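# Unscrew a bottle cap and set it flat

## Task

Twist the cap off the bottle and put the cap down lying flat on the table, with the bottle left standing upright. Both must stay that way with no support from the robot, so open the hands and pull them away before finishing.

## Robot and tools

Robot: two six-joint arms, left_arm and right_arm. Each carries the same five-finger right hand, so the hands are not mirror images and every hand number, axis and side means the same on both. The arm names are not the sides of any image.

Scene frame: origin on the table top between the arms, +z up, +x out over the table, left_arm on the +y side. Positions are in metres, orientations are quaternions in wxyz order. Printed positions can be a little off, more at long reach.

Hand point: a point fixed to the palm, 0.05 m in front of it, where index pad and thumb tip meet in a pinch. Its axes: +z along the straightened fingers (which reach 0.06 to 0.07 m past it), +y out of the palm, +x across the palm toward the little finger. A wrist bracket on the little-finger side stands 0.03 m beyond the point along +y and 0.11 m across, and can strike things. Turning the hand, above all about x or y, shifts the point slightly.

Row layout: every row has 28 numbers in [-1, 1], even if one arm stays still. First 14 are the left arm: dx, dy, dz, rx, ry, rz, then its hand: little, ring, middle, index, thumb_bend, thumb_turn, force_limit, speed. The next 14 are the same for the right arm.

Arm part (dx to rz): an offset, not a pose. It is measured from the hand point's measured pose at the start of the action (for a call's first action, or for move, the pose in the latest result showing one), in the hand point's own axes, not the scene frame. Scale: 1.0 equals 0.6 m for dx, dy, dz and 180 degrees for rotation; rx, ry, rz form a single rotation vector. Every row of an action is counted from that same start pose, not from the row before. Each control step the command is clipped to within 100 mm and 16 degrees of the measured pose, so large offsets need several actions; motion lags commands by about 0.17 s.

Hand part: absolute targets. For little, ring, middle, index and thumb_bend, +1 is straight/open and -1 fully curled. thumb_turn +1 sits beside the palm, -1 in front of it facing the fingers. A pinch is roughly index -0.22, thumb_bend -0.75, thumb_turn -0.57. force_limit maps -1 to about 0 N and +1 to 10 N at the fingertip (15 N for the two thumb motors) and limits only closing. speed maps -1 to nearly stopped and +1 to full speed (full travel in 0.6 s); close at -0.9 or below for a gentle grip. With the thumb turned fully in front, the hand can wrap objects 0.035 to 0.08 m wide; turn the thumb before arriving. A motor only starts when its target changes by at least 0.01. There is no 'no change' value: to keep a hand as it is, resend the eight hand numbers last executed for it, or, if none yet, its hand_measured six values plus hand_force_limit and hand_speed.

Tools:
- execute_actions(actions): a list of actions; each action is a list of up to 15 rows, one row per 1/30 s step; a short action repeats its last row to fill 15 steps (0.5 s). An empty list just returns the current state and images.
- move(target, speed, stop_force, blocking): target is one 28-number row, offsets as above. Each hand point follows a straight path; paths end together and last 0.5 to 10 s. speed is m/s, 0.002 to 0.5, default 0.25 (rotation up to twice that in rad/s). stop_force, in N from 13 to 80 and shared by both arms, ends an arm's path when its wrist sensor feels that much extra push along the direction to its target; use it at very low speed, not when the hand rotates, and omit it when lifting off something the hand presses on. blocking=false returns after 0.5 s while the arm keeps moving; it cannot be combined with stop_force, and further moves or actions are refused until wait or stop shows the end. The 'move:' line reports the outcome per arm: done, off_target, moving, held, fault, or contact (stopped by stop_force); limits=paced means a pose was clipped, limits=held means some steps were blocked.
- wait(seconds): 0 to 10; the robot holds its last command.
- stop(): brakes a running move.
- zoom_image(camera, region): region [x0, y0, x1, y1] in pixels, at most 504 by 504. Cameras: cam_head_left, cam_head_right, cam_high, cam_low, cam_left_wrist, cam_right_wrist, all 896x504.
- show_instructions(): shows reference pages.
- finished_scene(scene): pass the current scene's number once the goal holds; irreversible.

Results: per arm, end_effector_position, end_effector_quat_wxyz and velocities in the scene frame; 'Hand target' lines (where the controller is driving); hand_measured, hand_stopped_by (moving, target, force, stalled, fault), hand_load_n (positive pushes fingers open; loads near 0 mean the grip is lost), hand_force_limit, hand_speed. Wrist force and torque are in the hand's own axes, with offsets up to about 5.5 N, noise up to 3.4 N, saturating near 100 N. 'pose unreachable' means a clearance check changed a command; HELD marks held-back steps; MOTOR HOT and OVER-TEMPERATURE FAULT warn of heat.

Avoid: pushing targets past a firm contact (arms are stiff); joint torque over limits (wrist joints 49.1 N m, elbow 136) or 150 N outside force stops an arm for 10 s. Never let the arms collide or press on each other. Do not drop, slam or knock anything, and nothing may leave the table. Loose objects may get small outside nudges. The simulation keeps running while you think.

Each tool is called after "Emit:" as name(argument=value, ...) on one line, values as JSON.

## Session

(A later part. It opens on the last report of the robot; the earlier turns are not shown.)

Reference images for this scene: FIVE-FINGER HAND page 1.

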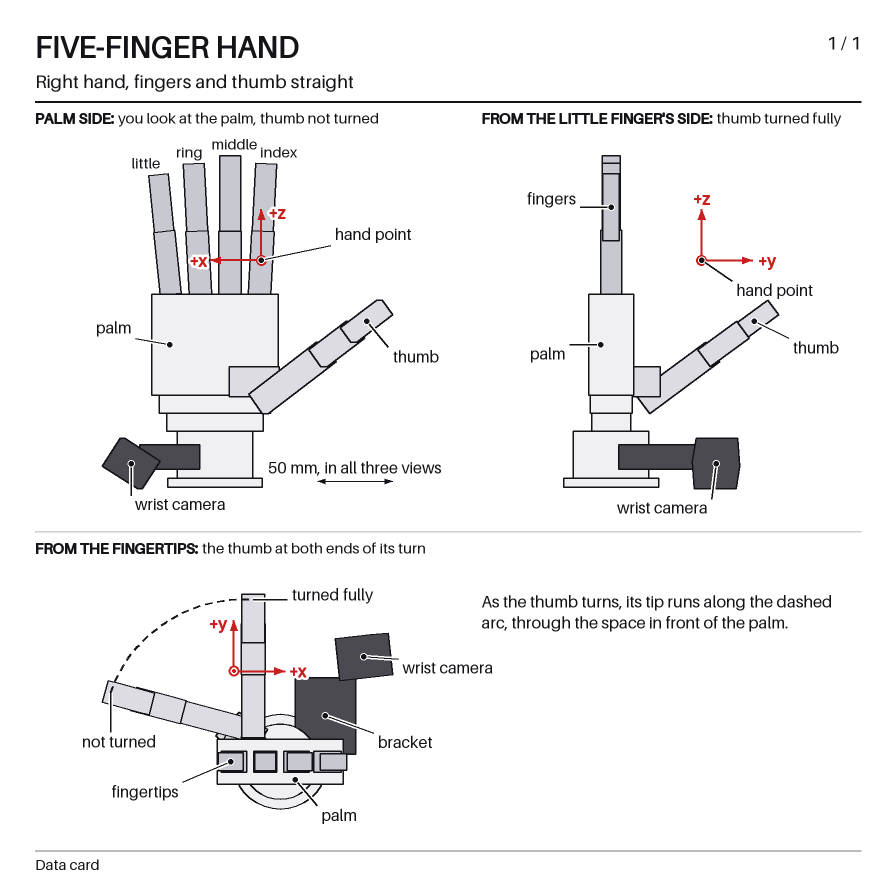

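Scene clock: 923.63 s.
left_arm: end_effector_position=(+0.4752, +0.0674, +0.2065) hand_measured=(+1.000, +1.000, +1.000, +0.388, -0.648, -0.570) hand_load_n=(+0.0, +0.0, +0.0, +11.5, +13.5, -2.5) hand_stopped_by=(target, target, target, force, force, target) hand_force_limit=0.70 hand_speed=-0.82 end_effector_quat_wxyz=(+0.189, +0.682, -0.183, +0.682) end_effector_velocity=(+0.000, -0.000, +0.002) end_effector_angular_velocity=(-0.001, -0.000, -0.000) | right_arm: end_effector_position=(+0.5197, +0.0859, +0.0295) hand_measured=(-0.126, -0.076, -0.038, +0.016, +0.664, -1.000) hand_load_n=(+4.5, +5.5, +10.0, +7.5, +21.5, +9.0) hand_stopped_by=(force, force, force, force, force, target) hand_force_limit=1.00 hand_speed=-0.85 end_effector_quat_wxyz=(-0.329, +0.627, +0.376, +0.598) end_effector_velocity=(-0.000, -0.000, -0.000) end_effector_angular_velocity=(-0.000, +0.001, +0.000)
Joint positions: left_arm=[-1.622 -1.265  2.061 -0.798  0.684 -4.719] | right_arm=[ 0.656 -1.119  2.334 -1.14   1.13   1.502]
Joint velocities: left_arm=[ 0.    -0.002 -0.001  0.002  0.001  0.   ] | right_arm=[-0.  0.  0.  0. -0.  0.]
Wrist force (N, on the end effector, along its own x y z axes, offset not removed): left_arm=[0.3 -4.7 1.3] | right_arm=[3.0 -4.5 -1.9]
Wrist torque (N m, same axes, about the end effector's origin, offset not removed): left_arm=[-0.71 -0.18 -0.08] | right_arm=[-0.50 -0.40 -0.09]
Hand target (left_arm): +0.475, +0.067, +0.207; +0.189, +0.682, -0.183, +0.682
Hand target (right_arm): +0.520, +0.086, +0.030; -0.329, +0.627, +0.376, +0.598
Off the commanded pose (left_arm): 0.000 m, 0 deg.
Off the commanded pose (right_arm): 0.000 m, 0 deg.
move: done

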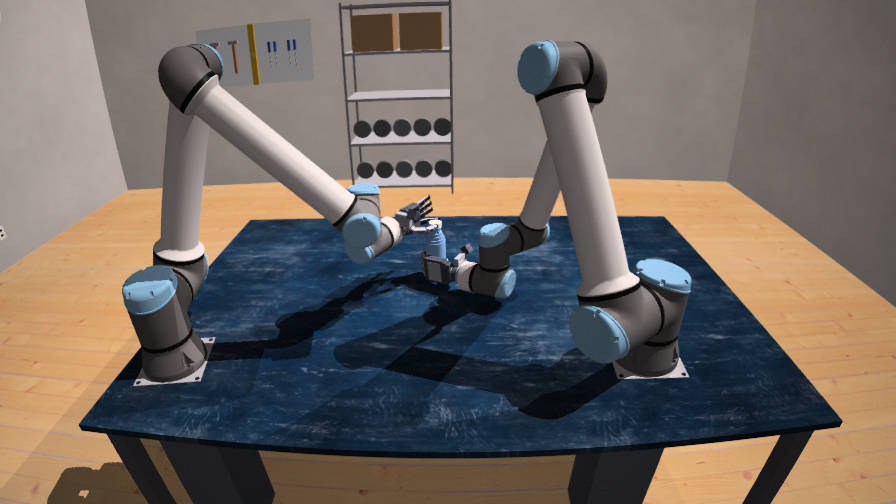

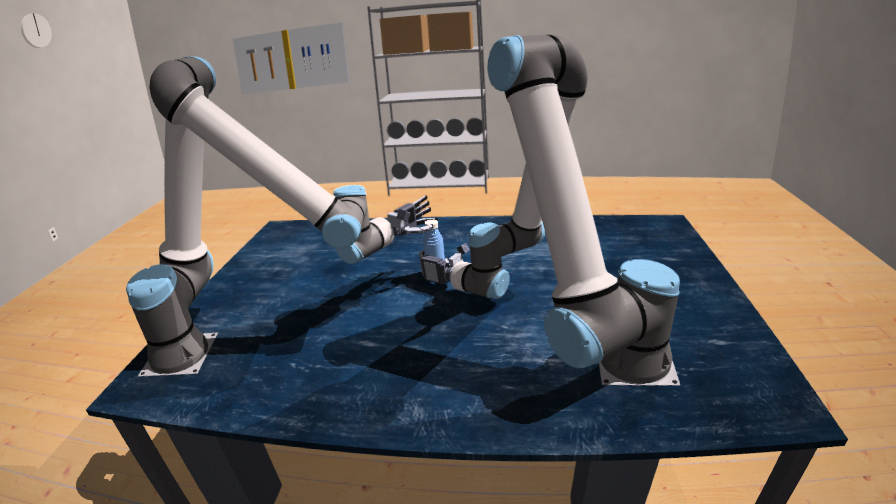

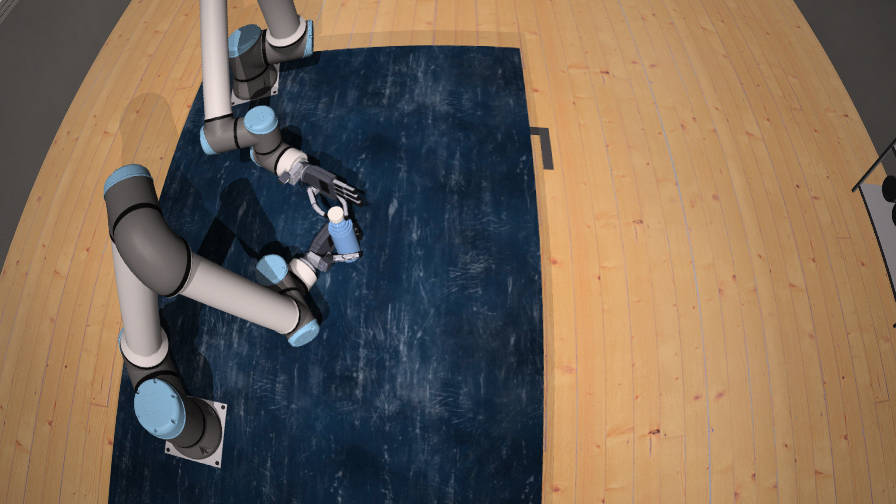

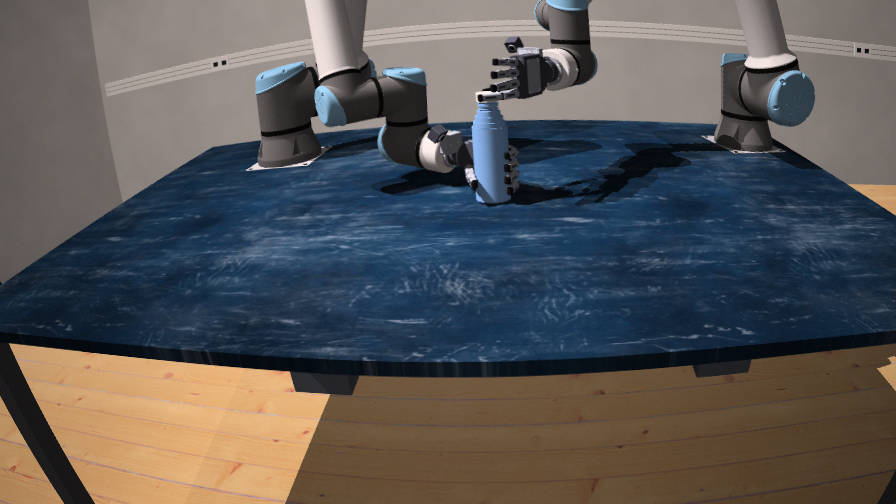

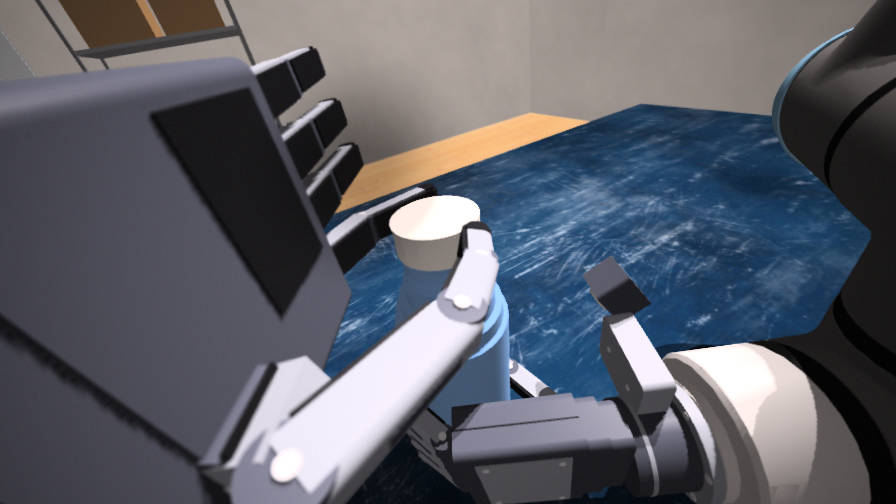

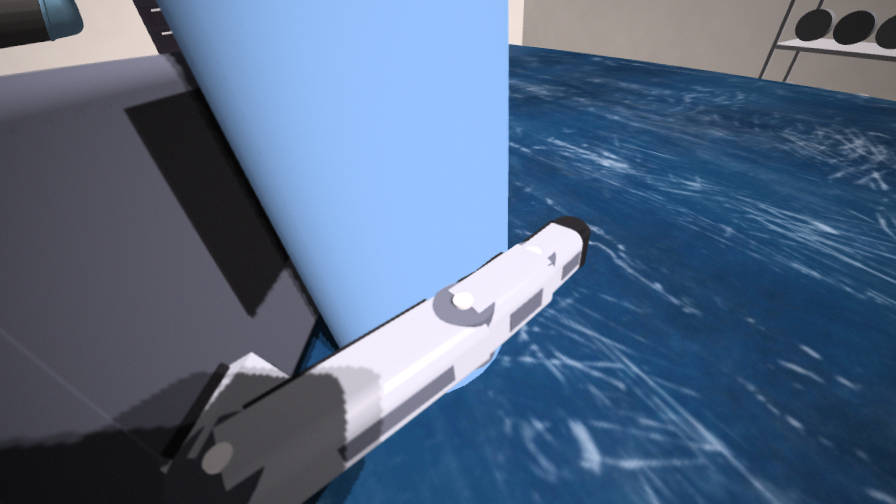

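Emit:
move(target=[0.07,0,0,0,0,0,1,1,1,-0.55,-0.9,-0.57,0.7,-0.82,0,0,0,0,0,0,-1,-1,-1,-0.98,-0.4,-1,1,-0.85], speed=0.08)

Emit:
move(target=[-0.15,-0.318,-0.158,-0.194,0,0,1,1,1,-0.55,-0.9,-0.57,0.7,-0.82,0,0,0,0,0,0,-1,-1,-1,-0.98,-0.4,-1,1,-0.85], speed=0.2)

Scene clock: 944.93 s.
left_arm: end_effector_position=(+0.4753, +0.0676, +0.2483) hand_measured=(+1.000, +1.000, +1.000, +0.388, -0.648, -0.570) hand_load_n=(+0.0, +0.0, +0.0, +11.5, +13.5, -2.5) hand_stopped_by=(target, target, target, force, force, target) hand_force_limit=0.70 hand_speed=-0.82 end_effector_quat_wxyz=(+0.189, +0.682, -0.183, +0.682) end_effector_velocity=(-0.000, +0.000, +0.000) end_effector_angular_velocity=(+0.001, +0.001, -0.001) | right_arm: end_effector_position=(+0.5197, +0.0859, +0.0295) hand_measured=(-0.126, -0.076, -0.038, +0.016, +0.664, -1.000) hand_load_n=(+4.5, +5.5, +10.0, +7.5, +21.5, +9.0) hand_stopped_by=(force, force, force, force, force, target) hand_force_limit=1.00 hand_speed=-0.85 end_effector_quat_wxyz=(-0.329, +0.627, +0.376, +0.598) end_effector_velocity=(+0.001, +0.000, +0.000) end_effector_angular_velocity=(+0.001, -0.000, -0.001)
Joint positions: left_arm=[-1.621 -1.318  2.035 -0.719  0.684 -4.719] | right_arm=[ 0.656 -1.119  2.334 -1.14   1.13   1.502]
Joint velocities: left_arm=[ 0.    -0.001 -0.001  0.004  0.001 -0.002] | right_arm=[-0.     0.    -0.001 -0.     0.001  0.001]
Wrist force (N, on the end effector, along its own x y z axes, offset not removed): left_arm=[-3.6 -4.9 0.3] | right_arm=[-3.0 -5.5 0.3]
Wrist torque (N m, same axes, about the end effector's origin, offset not removed): left_arm=[-0.93 0.42 -0.35] | right_arm=[-0.69 0.32 -0.50]
Hand target (left_arm): +0.475, +0.068, +0.249; +0.189, +0.682, -0.183, +0.682
Hand target (right_arm): +0.520, +0.086, +0.030; -0.329, +0.627, +0.376, +0.598
Off the commanded pose (left_arm): 0.000 m, 0 deg.
Off the commanded pose (right_arm): 0.000 m, 0 deg.
move: done

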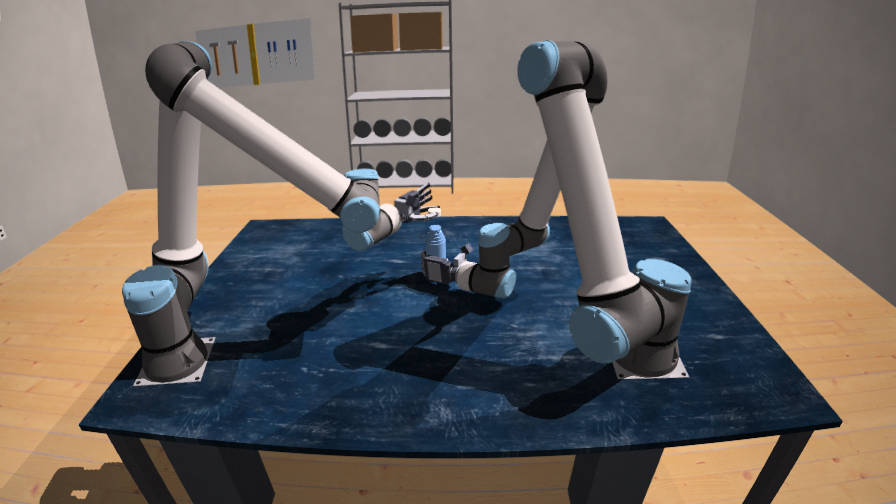

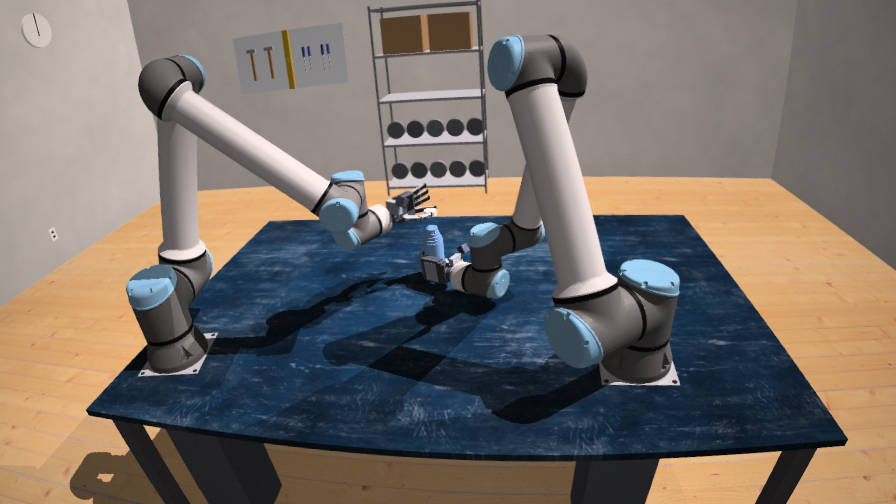

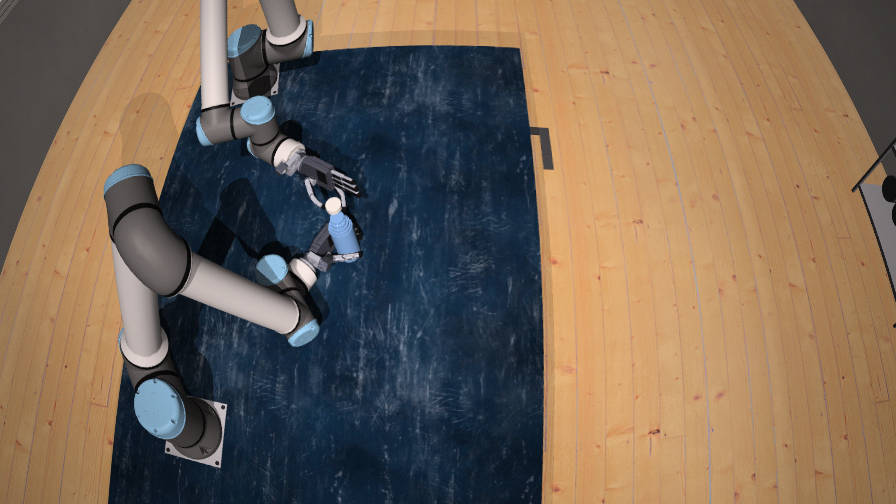

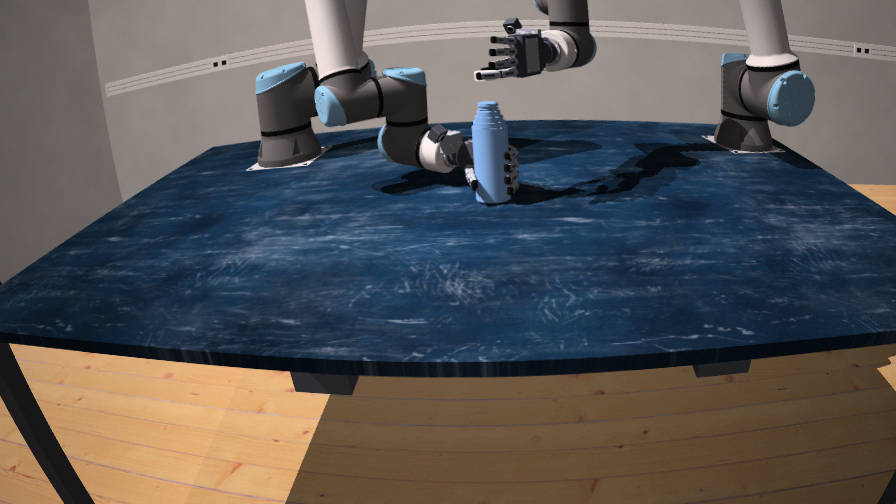

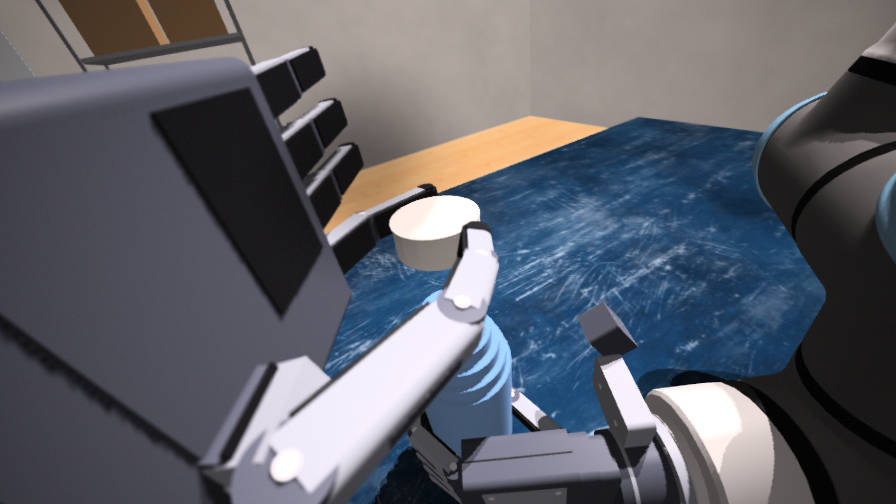

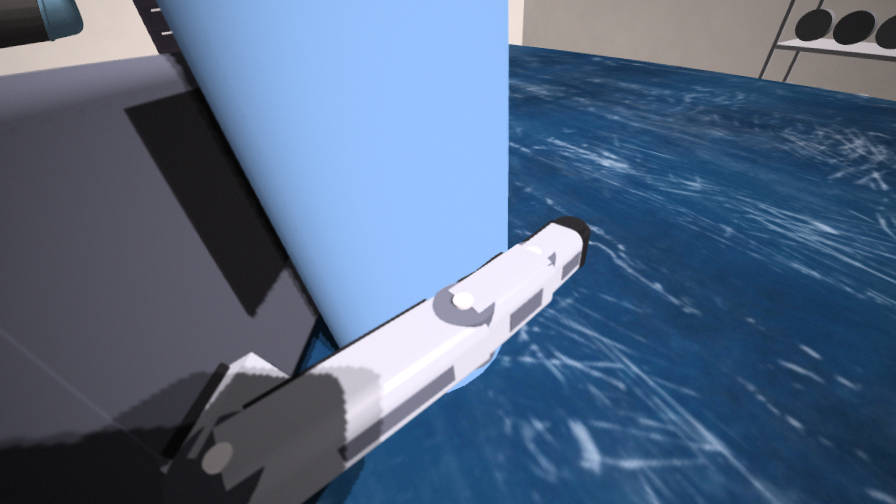

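Scene clock: 947.00 s.
left_arm: end_effector_position=(+0.4912, +0.2795, +0.1574) hand_measured=(+1.000, +1.000, +1.000, +0.388, -0.648, -0.570) hand_load_n=(+0.0, +0.0, +0.0, +11.5, +13.5, -2.5) hand_stopped_by=(target, target, target, force, force, target) hand_force_limit=0.70 hand_speed=-0.82 end_effector_quat_wxyz=(+0.385, +0.595, -0.380, +0.595) end_effector_velocity=(+0.000, +0.002, -0.000) end_effector_angular_velocity=(-0.002, -0.001, -0.014) | right_arm: end_effector_position=(+0.5197, +0.0859, +0.0295) hand_measured=(-0.126, -0.076, -0.038, +0.016, +0.664, -1.000) hand_load_n=(+4.5, +5.5, +10.0, +7.5, +21.5, +9.0) hand_stopped_by=(force, force, force, force, force, target) hand_force_limit=1.00 hand_speed=-0.85 end_effector_quat_wxyz=(-0.329, +0.627, +0.376, +0.598) end_effector_velocity=(+0.000, +0.000, +0.000) end_effector_angular_velocity=(+0.001, +0.000, +0.000)
Joint positions: left_arm=[-1.117 -1.345  2.315 -0.975  1.796 -4.719] | right_arm=[ 0.656 -1.119  2.334 -1.14   1.13   1.502]
Joint velocities: left_arm=[ 0.011  0.004 -0.003 -0.004  0.025 -0.001] | right_arm=[ 0.     0.    -0.001 -0.    -0.     0.001]
Wrist force (N, on the end effector, along its own x y z axes, offset not removed): left_arm=[4.8 3.4 6.5] | right_arm=[5.6 0.7 -1.3]
Wrist torque (N m, same axes, about the end effector's origin, offset not removed): left_arm=[0.27 -0.94 0.57] | right_arm=[0.13 -0.76 0.42]
Hand target (left_arm): +0.491, +0.280, +0.157; +0.385, +0.594, -0.380, +0.595
Hand target (right_arm): +0.520, +0.086, +0.030; -0.329, +0.627, +0.376, +0.598
Off the commanded pose (left_arm): 0.001 m, 0 deg.
Off the commanded pose (right_arm): 0.000 m, 0 deg.
move: done

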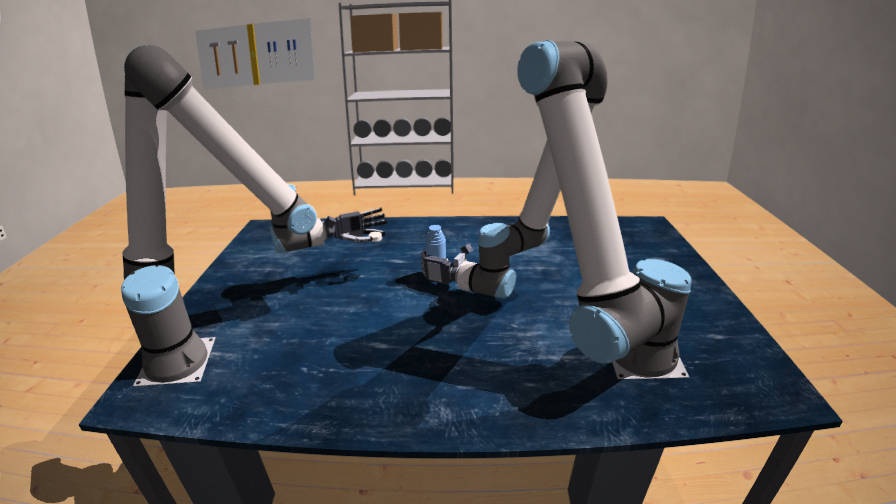

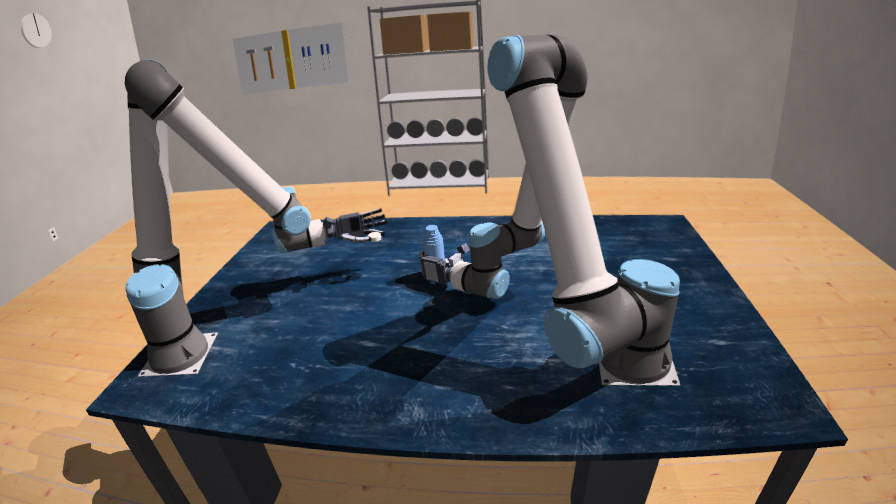

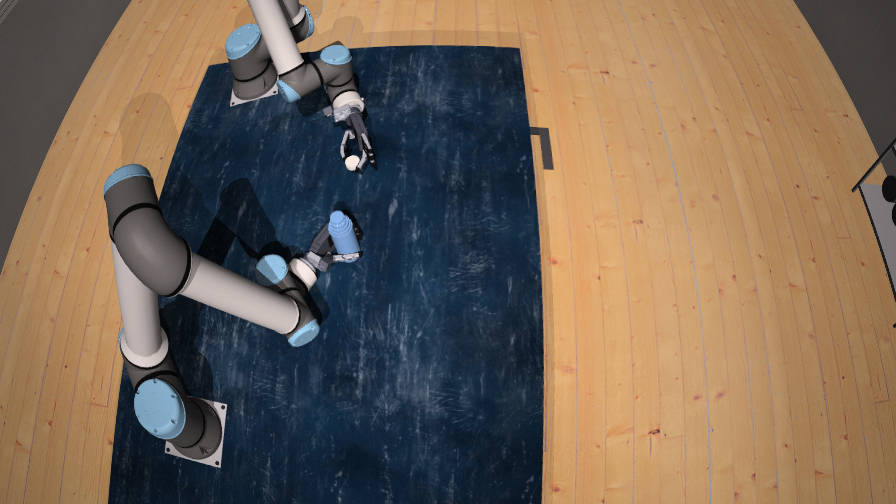

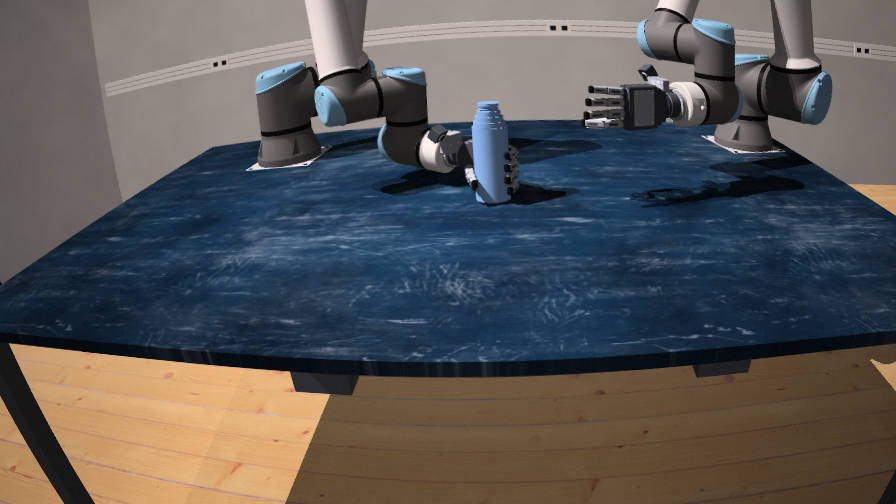

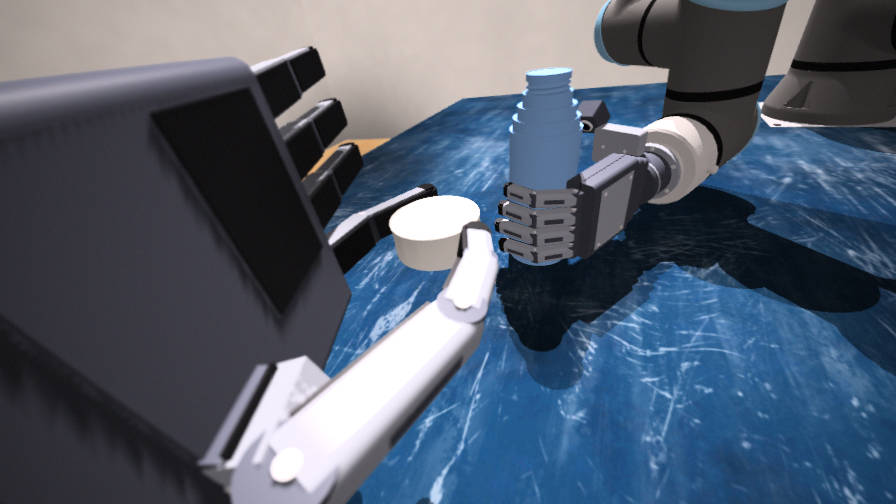

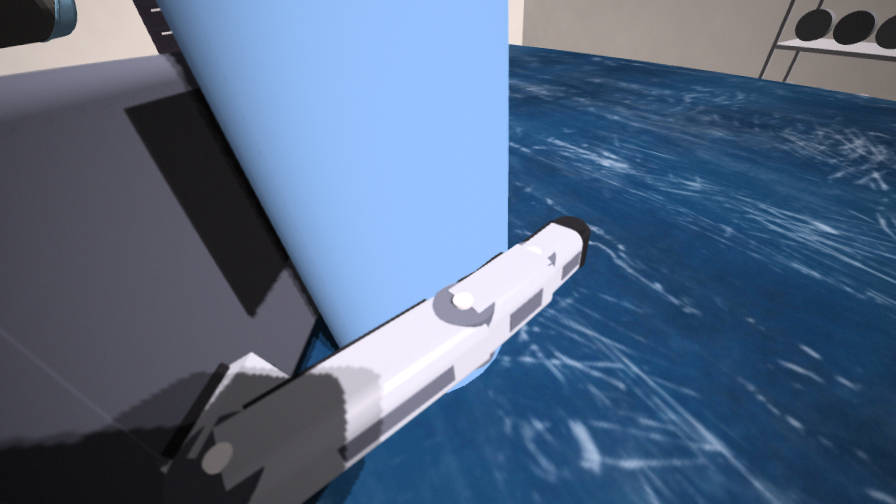

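Emit:
execute_actions(actions=[])

Scene clock: 960.13 s.
left_arm: end_effector_position=(+0.4912, +0.2797, +0.1573) hand_measured=(+1.000, +1.000, +1.000, +0.388, -0.648, -0.570) hand_load_n=(+0.0, +0.0, +0.0, +11.5, +13.5, -2.5) hand_stopped_by=(target, target, target, force, force, target) hand_force_limit=0.70 hand_speed=-0.82 end_effector_quat_wxyz=(+0.385, +0.594, -0.380, +0.595) end_effector_velocity=(+0.000, +0.000, +0.000) end_effector_angular_velocity=(-0.000, +0.000, +0.001) | right_arm: end_effector_position=(+0.5197, +0.0859, +0.0295) hand_measured=(-0.126, -0.076, -0.038, +0.016, +0.664, -1.000) hand_load_n=(+4.5, +5.5, +10.0, +7.5, +21.5, +9.0) hand_stopped_by=(force, force, force, force, force, target) hand_force_limit=1.00 hand_speed=-0.85 end_effector_quat_wxyz=(-0.329, +0.627, +0.376, +0.598) end_effector_velocity=(+0.001, +0.000, +0.000) end_effector_angular_velocity=(-0.000, -0.001, -0.001)
Joint positions: left_arm=[-1.116 -1.345  2.315 -0.975  1.798 -4.719] | right_arm=[ 0.656 -1.119  2.334 -1.14   1.13   1.502]
Joint velocities: left_arm=[-0.    -0.001 -0.     0.    -0.001 -0.001] | right_arm=[ 0.    -0.    -0.001  0.     0.001 -0.001]
Wrist force (N, on the end effector, along its own x y z axes, offset not removed): left_arm=[-0.6 3.0 0.2] | right_arm=[-2.2 0.0 0.3]
Wrist torque (N m, same axes, about the end effector's origin, offset not removed): left_arm=[0.65 0.16 0.18] | right_arm=[-0.10 0.51 -0.42]
Hand target (left_arm): +0.491, +0.280, +0.157; +0.385, +0.594, -0.380, +0.595
Hand target (right_arm): +0.520, +0.086, +0.030; -0.329, +0.627, +0.376, +0.598
Off the commanded pose (left_arm): 0.001 m, 0 deg.
Off the commanded pose (right_arm): 0.000 m, 0 deg.

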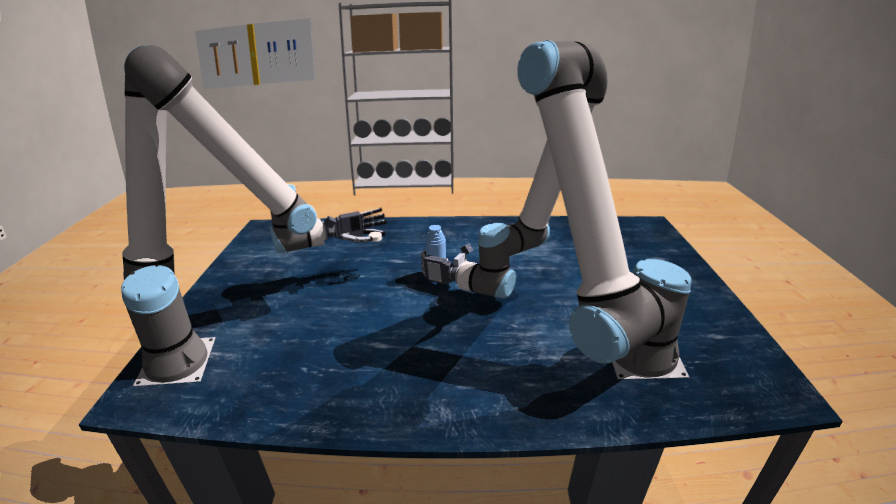

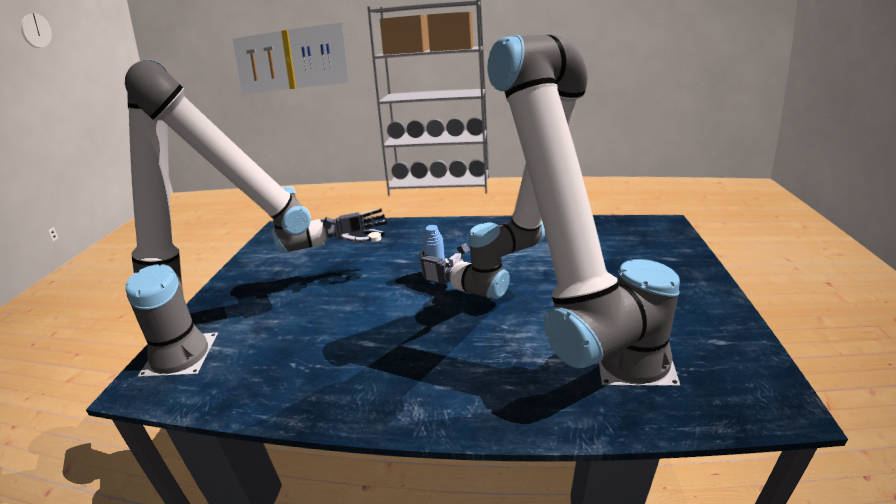

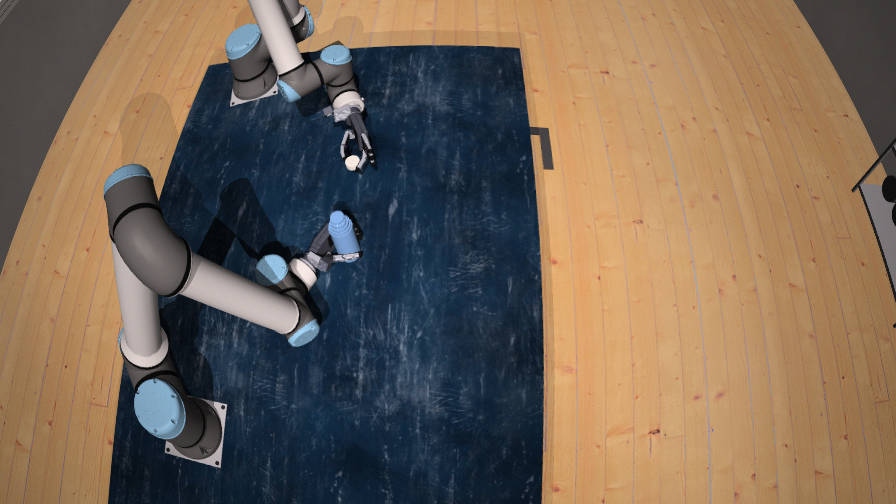

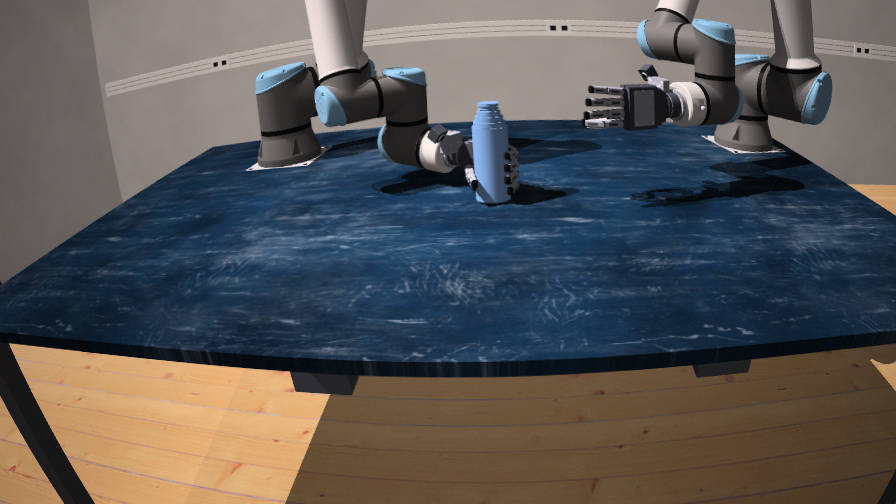

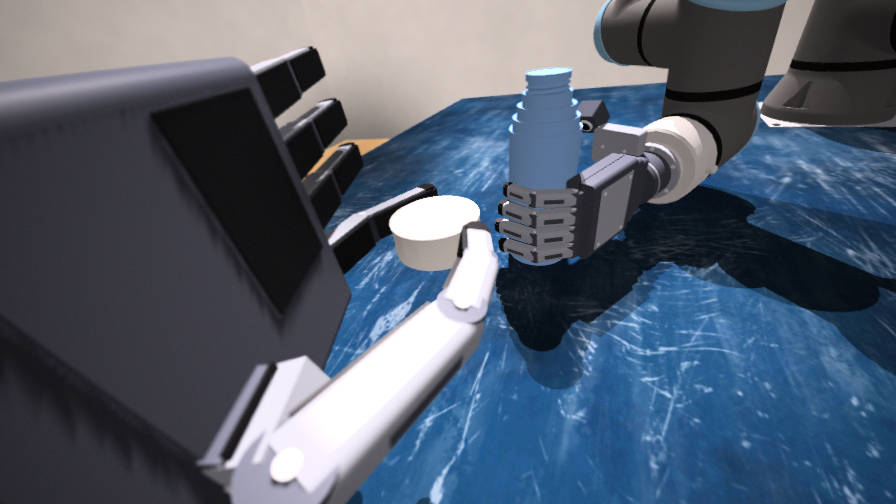

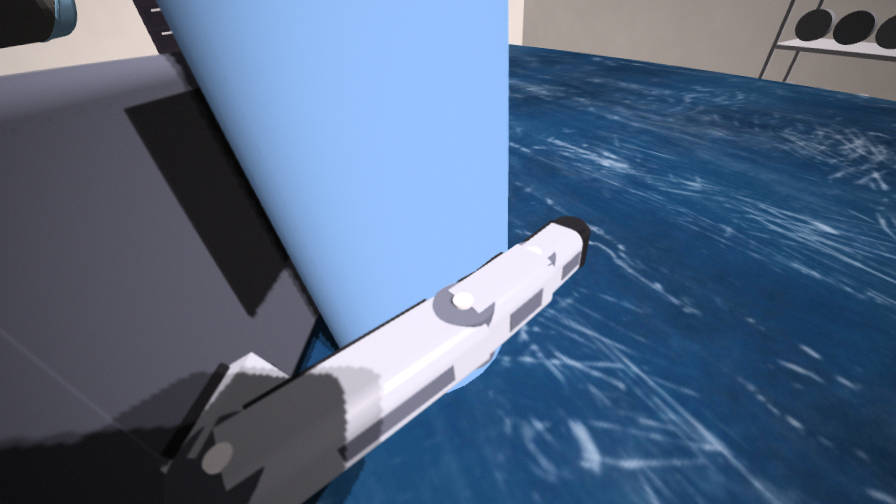

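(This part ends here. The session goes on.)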